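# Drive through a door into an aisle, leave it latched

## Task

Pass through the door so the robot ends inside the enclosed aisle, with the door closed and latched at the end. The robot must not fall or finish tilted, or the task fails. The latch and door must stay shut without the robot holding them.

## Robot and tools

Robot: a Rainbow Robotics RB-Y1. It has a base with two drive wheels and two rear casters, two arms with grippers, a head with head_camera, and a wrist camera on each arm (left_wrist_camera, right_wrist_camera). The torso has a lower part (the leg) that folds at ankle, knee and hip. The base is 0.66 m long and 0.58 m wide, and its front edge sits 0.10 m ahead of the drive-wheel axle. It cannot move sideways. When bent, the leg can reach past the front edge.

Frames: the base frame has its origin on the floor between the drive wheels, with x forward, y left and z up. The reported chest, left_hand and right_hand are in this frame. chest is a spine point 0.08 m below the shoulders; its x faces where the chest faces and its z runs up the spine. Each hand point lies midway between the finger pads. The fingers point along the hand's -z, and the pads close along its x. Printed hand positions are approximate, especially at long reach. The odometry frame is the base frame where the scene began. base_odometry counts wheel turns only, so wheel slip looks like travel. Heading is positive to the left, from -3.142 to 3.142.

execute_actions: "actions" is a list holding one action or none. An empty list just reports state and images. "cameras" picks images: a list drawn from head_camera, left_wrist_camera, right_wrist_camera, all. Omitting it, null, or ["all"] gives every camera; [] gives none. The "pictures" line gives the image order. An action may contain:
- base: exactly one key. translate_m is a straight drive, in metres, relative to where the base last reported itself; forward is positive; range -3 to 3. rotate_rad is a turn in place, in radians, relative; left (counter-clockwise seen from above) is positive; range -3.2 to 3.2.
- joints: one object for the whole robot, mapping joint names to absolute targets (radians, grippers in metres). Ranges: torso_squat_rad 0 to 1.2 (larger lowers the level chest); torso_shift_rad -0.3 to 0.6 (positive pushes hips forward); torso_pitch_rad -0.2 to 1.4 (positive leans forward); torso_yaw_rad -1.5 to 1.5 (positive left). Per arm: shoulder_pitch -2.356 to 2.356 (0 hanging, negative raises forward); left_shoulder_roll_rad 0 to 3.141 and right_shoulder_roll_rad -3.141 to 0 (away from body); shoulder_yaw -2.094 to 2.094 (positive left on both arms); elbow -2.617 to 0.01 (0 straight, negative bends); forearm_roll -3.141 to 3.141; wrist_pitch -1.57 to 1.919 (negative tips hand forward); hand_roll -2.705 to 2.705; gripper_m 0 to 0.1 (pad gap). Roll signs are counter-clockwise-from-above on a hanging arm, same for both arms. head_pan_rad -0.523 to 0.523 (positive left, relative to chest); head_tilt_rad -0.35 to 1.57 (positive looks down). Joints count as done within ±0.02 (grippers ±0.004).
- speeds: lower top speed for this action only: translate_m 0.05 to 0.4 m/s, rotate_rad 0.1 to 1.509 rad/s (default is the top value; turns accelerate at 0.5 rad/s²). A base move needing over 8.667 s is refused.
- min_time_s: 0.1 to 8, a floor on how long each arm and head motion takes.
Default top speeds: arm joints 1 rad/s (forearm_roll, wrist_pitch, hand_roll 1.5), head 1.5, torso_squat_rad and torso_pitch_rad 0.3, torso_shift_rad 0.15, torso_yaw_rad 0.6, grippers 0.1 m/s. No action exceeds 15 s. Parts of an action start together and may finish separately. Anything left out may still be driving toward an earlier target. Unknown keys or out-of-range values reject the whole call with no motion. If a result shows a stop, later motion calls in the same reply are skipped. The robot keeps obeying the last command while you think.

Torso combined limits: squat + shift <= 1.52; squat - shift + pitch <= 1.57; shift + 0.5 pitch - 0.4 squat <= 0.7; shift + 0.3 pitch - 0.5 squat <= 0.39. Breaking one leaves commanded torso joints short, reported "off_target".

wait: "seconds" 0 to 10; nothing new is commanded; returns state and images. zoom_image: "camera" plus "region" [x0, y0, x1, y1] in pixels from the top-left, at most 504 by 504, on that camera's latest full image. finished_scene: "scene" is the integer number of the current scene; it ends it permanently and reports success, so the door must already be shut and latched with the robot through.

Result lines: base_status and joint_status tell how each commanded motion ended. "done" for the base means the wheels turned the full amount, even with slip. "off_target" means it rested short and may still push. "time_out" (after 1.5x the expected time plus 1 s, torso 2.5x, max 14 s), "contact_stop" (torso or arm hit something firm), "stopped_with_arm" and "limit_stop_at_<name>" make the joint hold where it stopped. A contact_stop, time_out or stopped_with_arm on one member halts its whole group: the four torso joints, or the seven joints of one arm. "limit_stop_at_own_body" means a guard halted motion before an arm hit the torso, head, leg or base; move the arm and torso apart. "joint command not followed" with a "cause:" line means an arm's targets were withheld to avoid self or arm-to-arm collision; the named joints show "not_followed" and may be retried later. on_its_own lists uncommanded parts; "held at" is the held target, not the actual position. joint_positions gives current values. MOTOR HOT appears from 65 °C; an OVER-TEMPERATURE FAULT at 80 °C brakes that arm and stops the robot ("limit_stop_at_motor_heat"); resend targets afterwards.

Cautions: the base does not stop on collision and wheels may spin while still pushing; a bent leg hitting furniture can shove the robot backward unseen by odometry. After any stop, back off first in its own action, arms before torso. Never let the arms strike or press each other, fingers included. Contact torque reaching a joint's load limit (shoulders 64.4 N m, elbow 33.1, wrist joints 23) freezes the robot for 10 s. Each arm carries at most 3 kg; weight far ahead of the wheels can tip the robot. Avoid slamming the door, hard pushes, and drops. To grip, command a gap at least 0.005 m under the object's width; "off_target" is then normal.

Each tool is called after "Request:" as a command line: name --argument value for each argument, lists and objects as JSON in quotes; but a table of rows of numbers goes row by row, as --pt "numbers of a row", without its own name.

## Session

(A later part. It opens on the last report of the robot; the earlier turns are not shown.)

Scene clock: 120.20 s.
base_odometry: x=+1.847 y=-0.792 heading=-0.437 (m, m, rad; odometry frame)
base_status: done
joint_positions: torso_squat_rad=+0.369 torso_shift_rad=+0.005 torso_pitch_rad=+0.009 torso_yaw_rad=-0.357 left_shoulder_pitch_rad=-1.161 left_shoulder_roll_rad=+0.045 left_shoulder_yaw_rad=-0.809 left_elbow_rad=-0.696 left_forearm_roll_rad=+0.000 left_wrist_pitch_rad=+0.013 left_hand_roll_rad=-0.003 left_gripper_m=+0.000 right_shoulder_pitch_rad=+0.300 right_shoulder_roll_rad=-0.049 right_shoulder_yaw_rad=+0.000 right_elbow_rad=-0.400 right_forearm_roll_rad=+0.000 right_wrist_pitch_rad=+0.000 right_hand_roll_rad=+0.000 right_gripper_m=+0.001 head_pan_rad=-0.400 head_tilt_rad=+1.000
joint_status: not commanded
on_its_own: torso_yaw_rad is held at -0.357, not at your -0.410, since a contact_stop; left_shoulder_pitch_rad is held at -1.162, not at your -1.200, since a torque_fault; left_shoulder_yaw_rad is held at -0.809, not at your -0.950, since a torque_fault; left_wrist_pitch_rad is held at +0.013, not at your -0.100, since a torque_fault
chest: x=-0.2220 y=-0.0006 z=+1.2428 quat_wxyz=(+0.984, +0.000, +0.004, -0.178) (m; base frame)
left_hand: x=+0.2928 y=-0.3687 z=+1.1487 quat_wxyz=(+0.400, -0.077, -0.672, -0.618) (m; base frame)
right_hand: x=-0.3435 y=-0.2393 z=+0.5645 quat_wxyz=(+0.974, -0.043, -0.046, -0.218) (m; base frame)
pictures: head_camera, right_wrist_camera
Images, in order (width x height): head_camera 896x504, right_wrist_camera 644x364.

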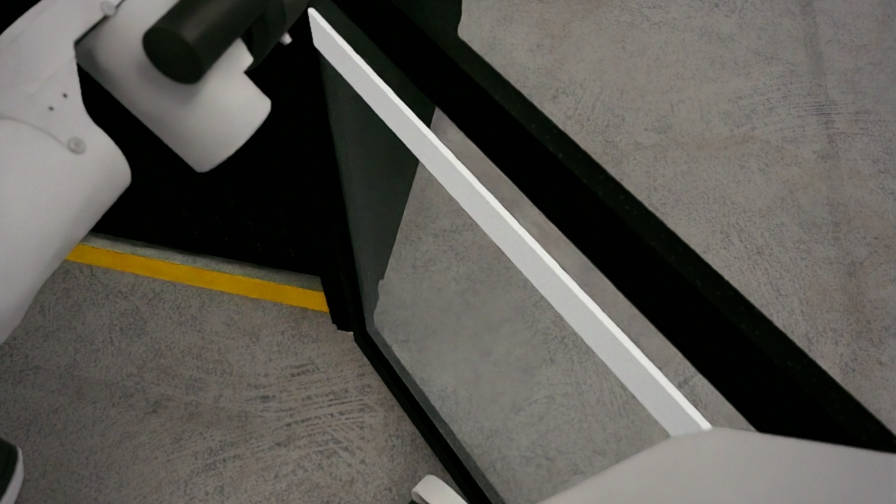

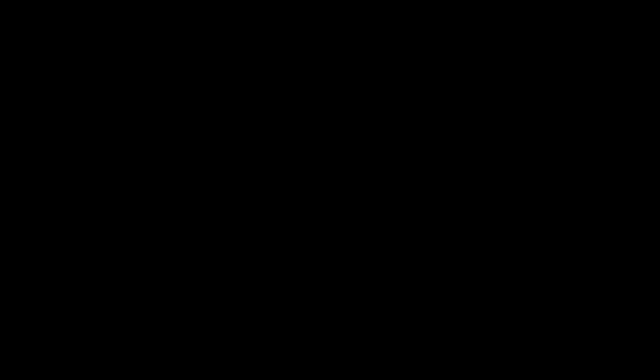

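Request:
execute_actions --actions '[{"base":{"translate_m":0.12},"speeds":{"translate_m":0.1},"joints":{"left_shoulder_pitch_rad":-0.3,"left_shoulder_yaw_rad":-0.2,"left_elbow_rad":-0.5,"left_shoulder_roll_rad":0.05,"head_pan_rad":-0.52}}]' --cameras '["head_camera","right_wrist_camera"]'

Request:
execute_actions --actions '[{"base":{"rotate_rad":0.4},"speeds":{"rotate_rad":0.2}}]'

Scene clock: 122.37 s.
base_odometry: x=+1.955 y=-0.843 heading=-0.436 (m, m, rad; odometry frame)
base_status: done
joint_positions: torso_squat_rad=+0.369 torso_shift_rad=+0.005 torso_pitch_rad=+0.009 torso_yaw_rad=-0.357 left_shoulder_pitch_rad=-0.300 left_shoulder_roll_rad=+0.050 left_shoulder_yaw_rad=-0.200 left_elbow_rad=-0.500 left_forearm_roll_rad=+0.000 left_wrist_pitch_rad=+0.013 left_hand_roll_rad=-0.003 left_gripper_m=+0.000 right_shoulder_pitch_rad=+0.300 right_shoulder_roll_rad=-0.049 right_shoulder_yaw_rad=+0.000 right_elbow_rad=-0.400 right_forearm_roll_rad=+0.000 right_wrist_pitch_rad=+0.000 right_hand_roll_rad=+0.000 right_gripper_m=+0.001 head_pan_rad=-0.520 head_tilt_rad=+1.000
joint_status: all done
on_its_own: torso_yaw_rad is held at -0.357, not at your -0.410, since a contact_stop; left_wrist_pitch_rad is held at +0.013, not at your -0.100, since a torque_fault
chest: x=-0.2218 y=-0.0008 z=+1.2428 quat_wxyz=(+0.984, +0.000, +0.005, -0.178) (m; base frame)
left_hand: x=+0.2268 y=+0.0184 z=+0.6902 quat_wxyz=(+0.876, -0.064, -0.361, -0.313) (m; base frame)
right_hand: x=-0.3436 y=-0.2392 z=+0.5645 quat_wxyz=(+0.974, -0.043, -0.046, -0.218) (m; base frame)
pictures: head_camera, right_wrist_camera
Images, in order (width x height): head_camera 896x504, right_wrist_camera 644x364.

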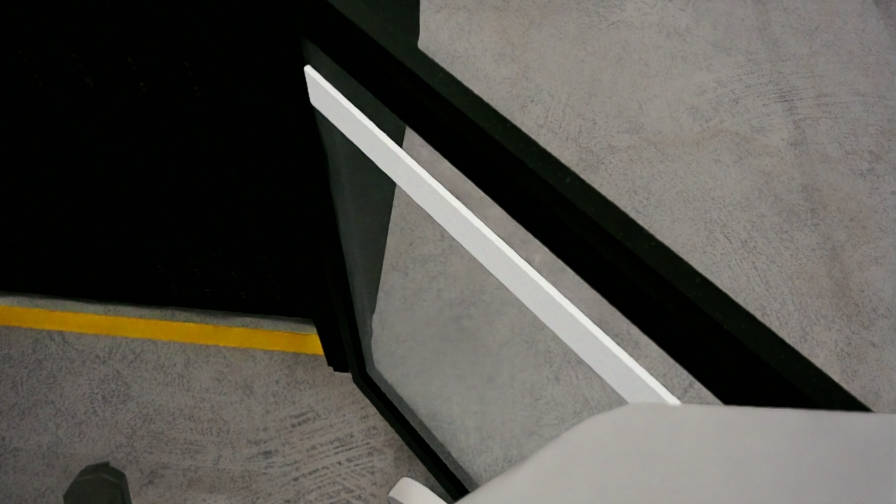

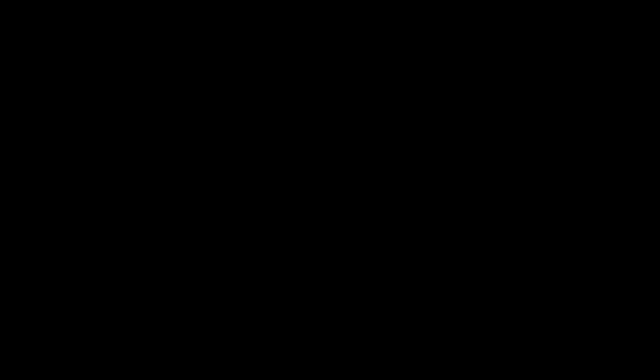

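Scene clock: 125.13 s.
base_odometry: x=+1.955 y=-0.843 heading=-0.037 (m, m, rad; odometry frame)
base_status: done
joint_positions: torso_squat_rad=+0.369 torso_shift_rad=+0.005 torso_pitch_rad=+0.009 torso_yaw_rad=-0.357 left_shoulder_pitch_rad=-0.300 left_shoulder_roll_rad=+0.050 left_shoulder_yaw_rad=-0.200 left_elbow_rad=-0.500 left_forearm_roll_rad=+0.000 left_wrist_pitch_rad=+0.013 left_hand_roll_rad=-0.003 left_gripper_m=+0.000 right_shoulder_pitch_rad=+0.300 right_shoulder_roll_rad=-0.049 right_shoulder_yaw_rad=+0.000 right_elbow_rad=-0.400 right_forearm_roll_rad=+0.000 right_wrist_pitch_rad=+0.000 right_hand_roll_rad=+0.000 right_gripper_m=+0.001 head_pan_rad=-0.520 head_tilt_rad=+1.000
joint_status: not commanded
on_its_own: torso_yaw_rad is held at -0.357, not at your -0.410, since a contact_stop; left_wrist_pitch_rad is held at +0.013, not at your -0.100, since a torque_fault
chest: x=-0.2218 y=-0.0008 z=+1.2428 quat_wxyz=(+0.984, +0.000, +0.005, -0.178) (m; base frame)
left_hand: x=+0.2268 y=+0.0184 z=+0.6902 quat_wxyz=(+0.876, -0.064, -0.361, -0.313) (m; base frame)
right_hand: x=-0.3433 y=-0.2390 z=+0.5645 quat_wxyz=(+0.974, -0.043, -0.046, -0.218) (m; base frame)
pictures: head_camera, left_wrist_camera, right_wrist_camera
Images, in order (width x height): head_camera 896x504, left_wrist_camera 644x364, right_wrist_camera 644x364.

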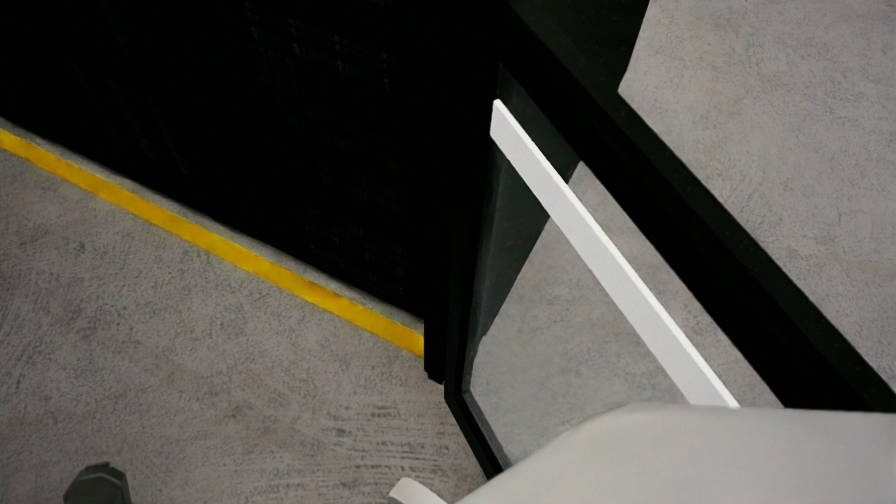

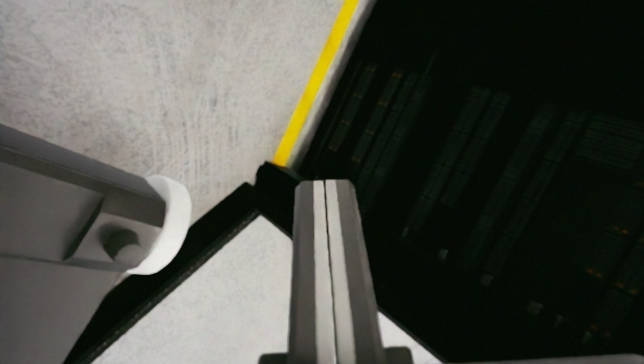

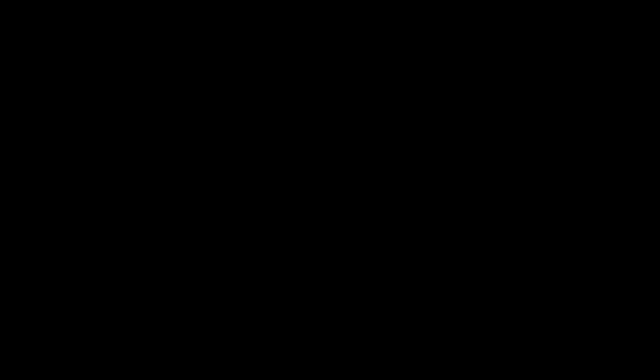

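Request:
execute_actions --actions '[{"base":{"rotate_rad":0.22},"speeds":{"rotate_rad":0.2},"joints":{"head_pan_rad":0.36,"head_tilt_rad":0.6}}]' --cameras '["head_camera"]'

Request:
execute_actions --actions '[{"base":{"translate_m":1.1},"speeds":{"translate_m":0.17}}]'

Scene clock: 127.17 s.
base_odometry: x=+1.955 y=-0.843 heading=+0.182 (m, m, rad; odometry frame)
base_status: done
joint_positions: torso_squat_rad=+0.369 torso_shift_rad=+0.005 torso_pitch_rad=+0.009 torso_yaw_rad=-0.357 left_shoulder_pitch_rad=-0.300 left_shoulder_roll_rad=+0.050 left_shoulder_yaw_rad=-0.200 left_elbow_rad=-0.500 left_forearm_roll_rad=+0.000 left_wrist_pitch_rad=+0.013 left_hand_roll_rad=-0.003 left_gripper_m=+0.000 right_shoulder_pitch_rad=+0.300 right_shoulder_roll_rad=-0.048 right_shoulder_yaw_rad=+0.000 right_elbow_rad=-0.400 right_forearm_roll_rad=+0.000 right_wrist_pitch_rad=+0.000 right_hand_roll_rad=+0.000 right_gripper_m=+0.001 head_pan_rad=+0.360 head_tilt_rad=+0.600
joint_status: all done
on_its_own: torso_yaw_rad is held at -0.357, not at your -0.410, since a contact_stop; left_wrist_pitch_rad is held at +0.013, not at your -0.100, since a torque_fault
chest: x=-0.2218 y=-0.0008 z=+1.2428 quat_wxyz=(+0.984, +0.000, +0.005, -0.178) (m; base frame)
left_hand: x=+0.2268 y=+0.0184 z=+0.6902 quat_wxyz=(+0.876, -0.064, -0.361, -0.313) (m; base frame)
right_hand: x=-0.3431 y=-0.2388 z=+0.5644 quat_wxyz=(+0.974, -0.043, -0.046, -0.218) (m; base frame)
pictures: head_camera
Images, in order (width x height): head_camera 896x504.

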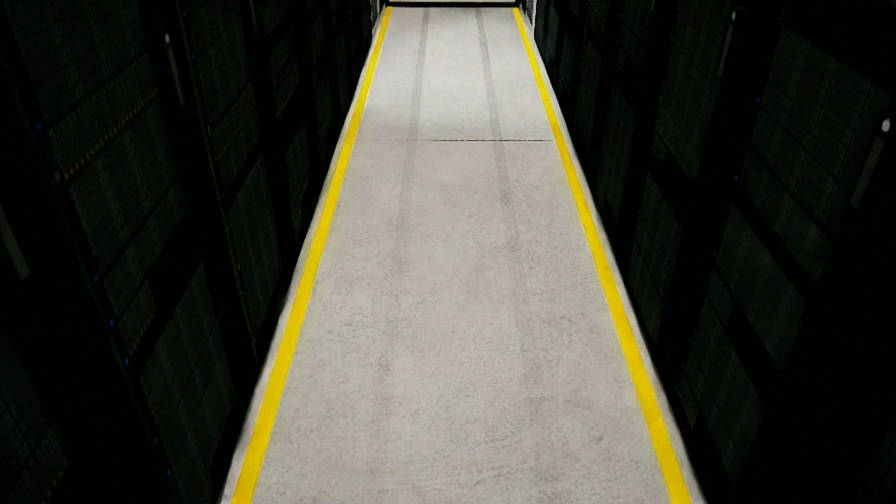

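Scene clock: 134.50 s.
base_odometry: x=+3.037 y=-0.643 heading=+0.184 (m, m, rad; odometry frame)
base_status: done
joint_positions: torso_squat_rad=+0.369 torso_shift_rad=+0.005 torso_pitch_rad=+0.009 torso_yaw_rad=-0.357 left_shoulder_pitch_rad=-0.300 left_shoulder_roll_rad=+0.050 left_shoulder_yaw_rad=-0.200 left_elbow_rad=-0.500 left_forearm_roll_rad=+0.000 left_wrist_pitch_rad=+0.013 left_hand_roll_rad=-0.003 left_gripper_m=+0.000 right_shoulder_pitch_rad=+0.300 right_shoulder_roll_rad=-0.050 right_shoulder_yaw_rad=+0.000 right_elbow_rad=-0.400 right_forearm_roll_rad=+0.000 right_wrist_pitch_rad=+0.000 right_hand_roll_rad=+0.000 right_gripper_m=+0.001 head_pan_rad=+0.360 head_tilt_rad=+0.600
joint_status: not commanded
on_its_own: torso_yaw_rad is held at -0.357, not at your -0.410, since a contact_stop; left_wrist_pitch_rad is held at +0.013, not at your -0.100, since a torque_fault
chest: x=-0.2219 y=-0.0010 z=+1.2428 quat_wxyz=(+0.984, +0.000, +0.004, -0.178) (m; base frame)
left_hand: x=+0.2269 y=+0.0183 z=+0.6902 quat_wxyz=(+0.876, -0.064, -0.361, -0.313) (m; base frame)
right_hand: x=-0.3435 y=-0.2398 z=+0.5644 quat_wxyz=(+0.974, -0.043, -0.046, -0.218) (m; base frame)
pictures: head_camera, left_wrist_camera, right_wrist_camera
Images, in order (width x height): head_camera 896x504, left_wrist_camera 644x364, right_wrist_camera 644x364.

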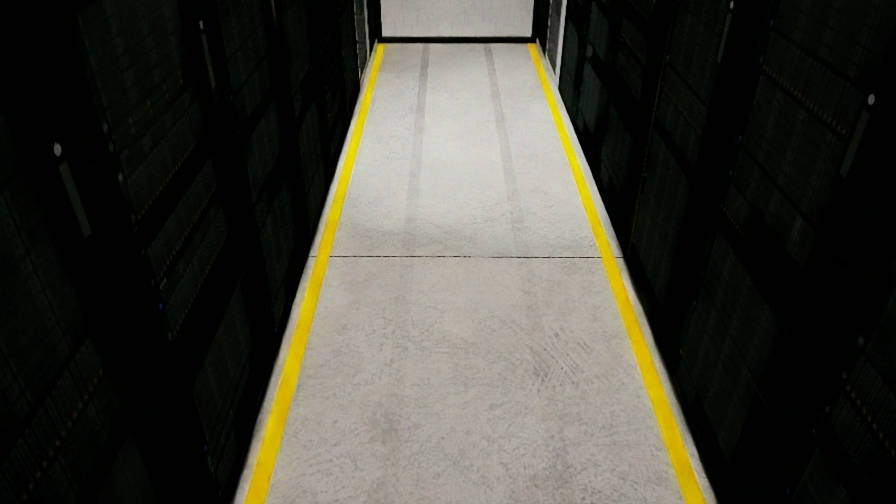

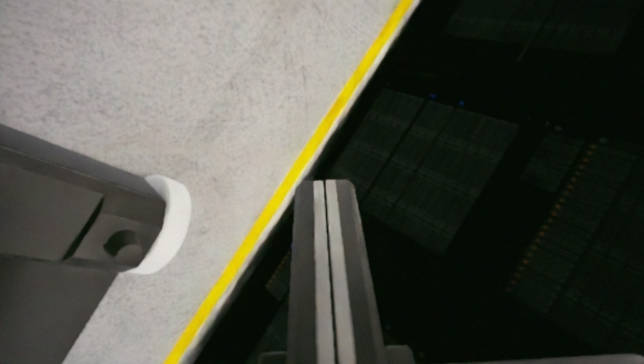

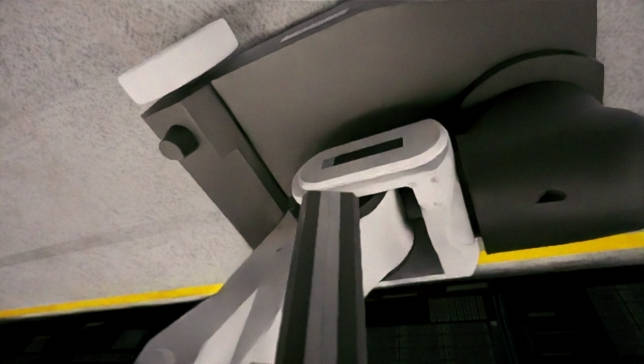

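Request:
execute_actions --actions '[{"base":{"rotate_rad":0.4},"joints":{"torso_yaw_rad":1.45,"head_pan_rad":0.52,"head_tilt_rad":0.45,"left_shoulder_pitch_rad":0,"left_elbow_rad":-0.2,"left_shoulder_yaw_rad":0,"right_shoulder_pitch_rad":0,"right_elbow_rad":-0.2}}]' --cameras '["head_camera"]'

Scene clock: 138.00 s.
base_odometry: x=+3.036 y=-0.643 heading=+0.583 (m, m, rad; odometry frame)
base_status: done
joint_positions: torso_squat_rad=+0.369 torso_shift_rad=+0.005 torso_pitch_rad=+0.009 torso_yaw_rad=+1.195 left_shoulder_pitch_rad=+0.000 left_shoulder_roll_rad=+0.050 left_shoulder_yaw_rad=+0.000 left_elbow_rad=-0.200 left_forearm_roll_rad=+0.000 left_wrist_pitch_rad=+0.013 left_hand_roll_rad=-0.003 left_gripper_m=+0.000 right_shoulder_pitch_rad=+0.000 right_shoulder_roll_rad=-0.050 right_shoulder_yaw_rad=+0.000 right_elbow_rad=-0.200 right_forearm_roll_rad=+0.000 right_wrist_pitch_rad=+0.000 right_hand_roll_rad=+0.000 right_gripper_m=+0.001 head_pan_rad=+0.520 head_tilt_rad=+0.450
joint_status: torso_yaw_rad limit_stop_at_own_body (moved +1.552 of +1.807); the others done
on_its_own: torso_yaw_rad is held at +1.195, not at your +1.450, since a limit_stop_at_own_body; left_wrist_pitch_rad is held at +0.013, not at your -0.100, since a torque_fault
chest: x=-0.2219 y=-0.0011 z=+1.2428 quat_wxyz=(+0.827, +0.003, +0.003, +0.563) (m; base frame)
left_hand: x=-0.4335 y=+0.1824 z=+0.5664 quat_wxyz=(+0.825, +0.076, -0.060, +0.556) (m; base frame)
right_hand: x=+0.0478 y=-0.0039 z=+0.5624 quat_wxyz=(+0.821, +0.039, -0.093, +0.561) (m; base frame)
pictures: head_camera
Images, in order (width x height): head_camera 896x504.

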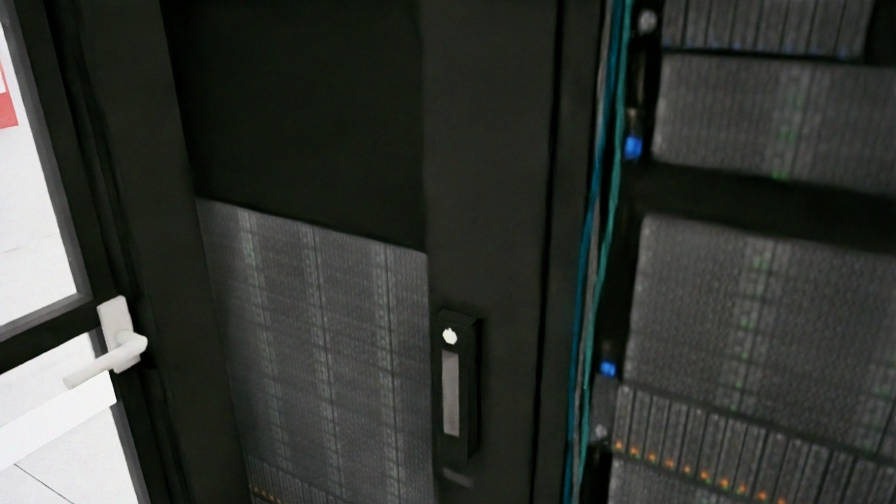

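Appears shut.

Request:
finished_scene --scene 1

The scene is finished: the task was done.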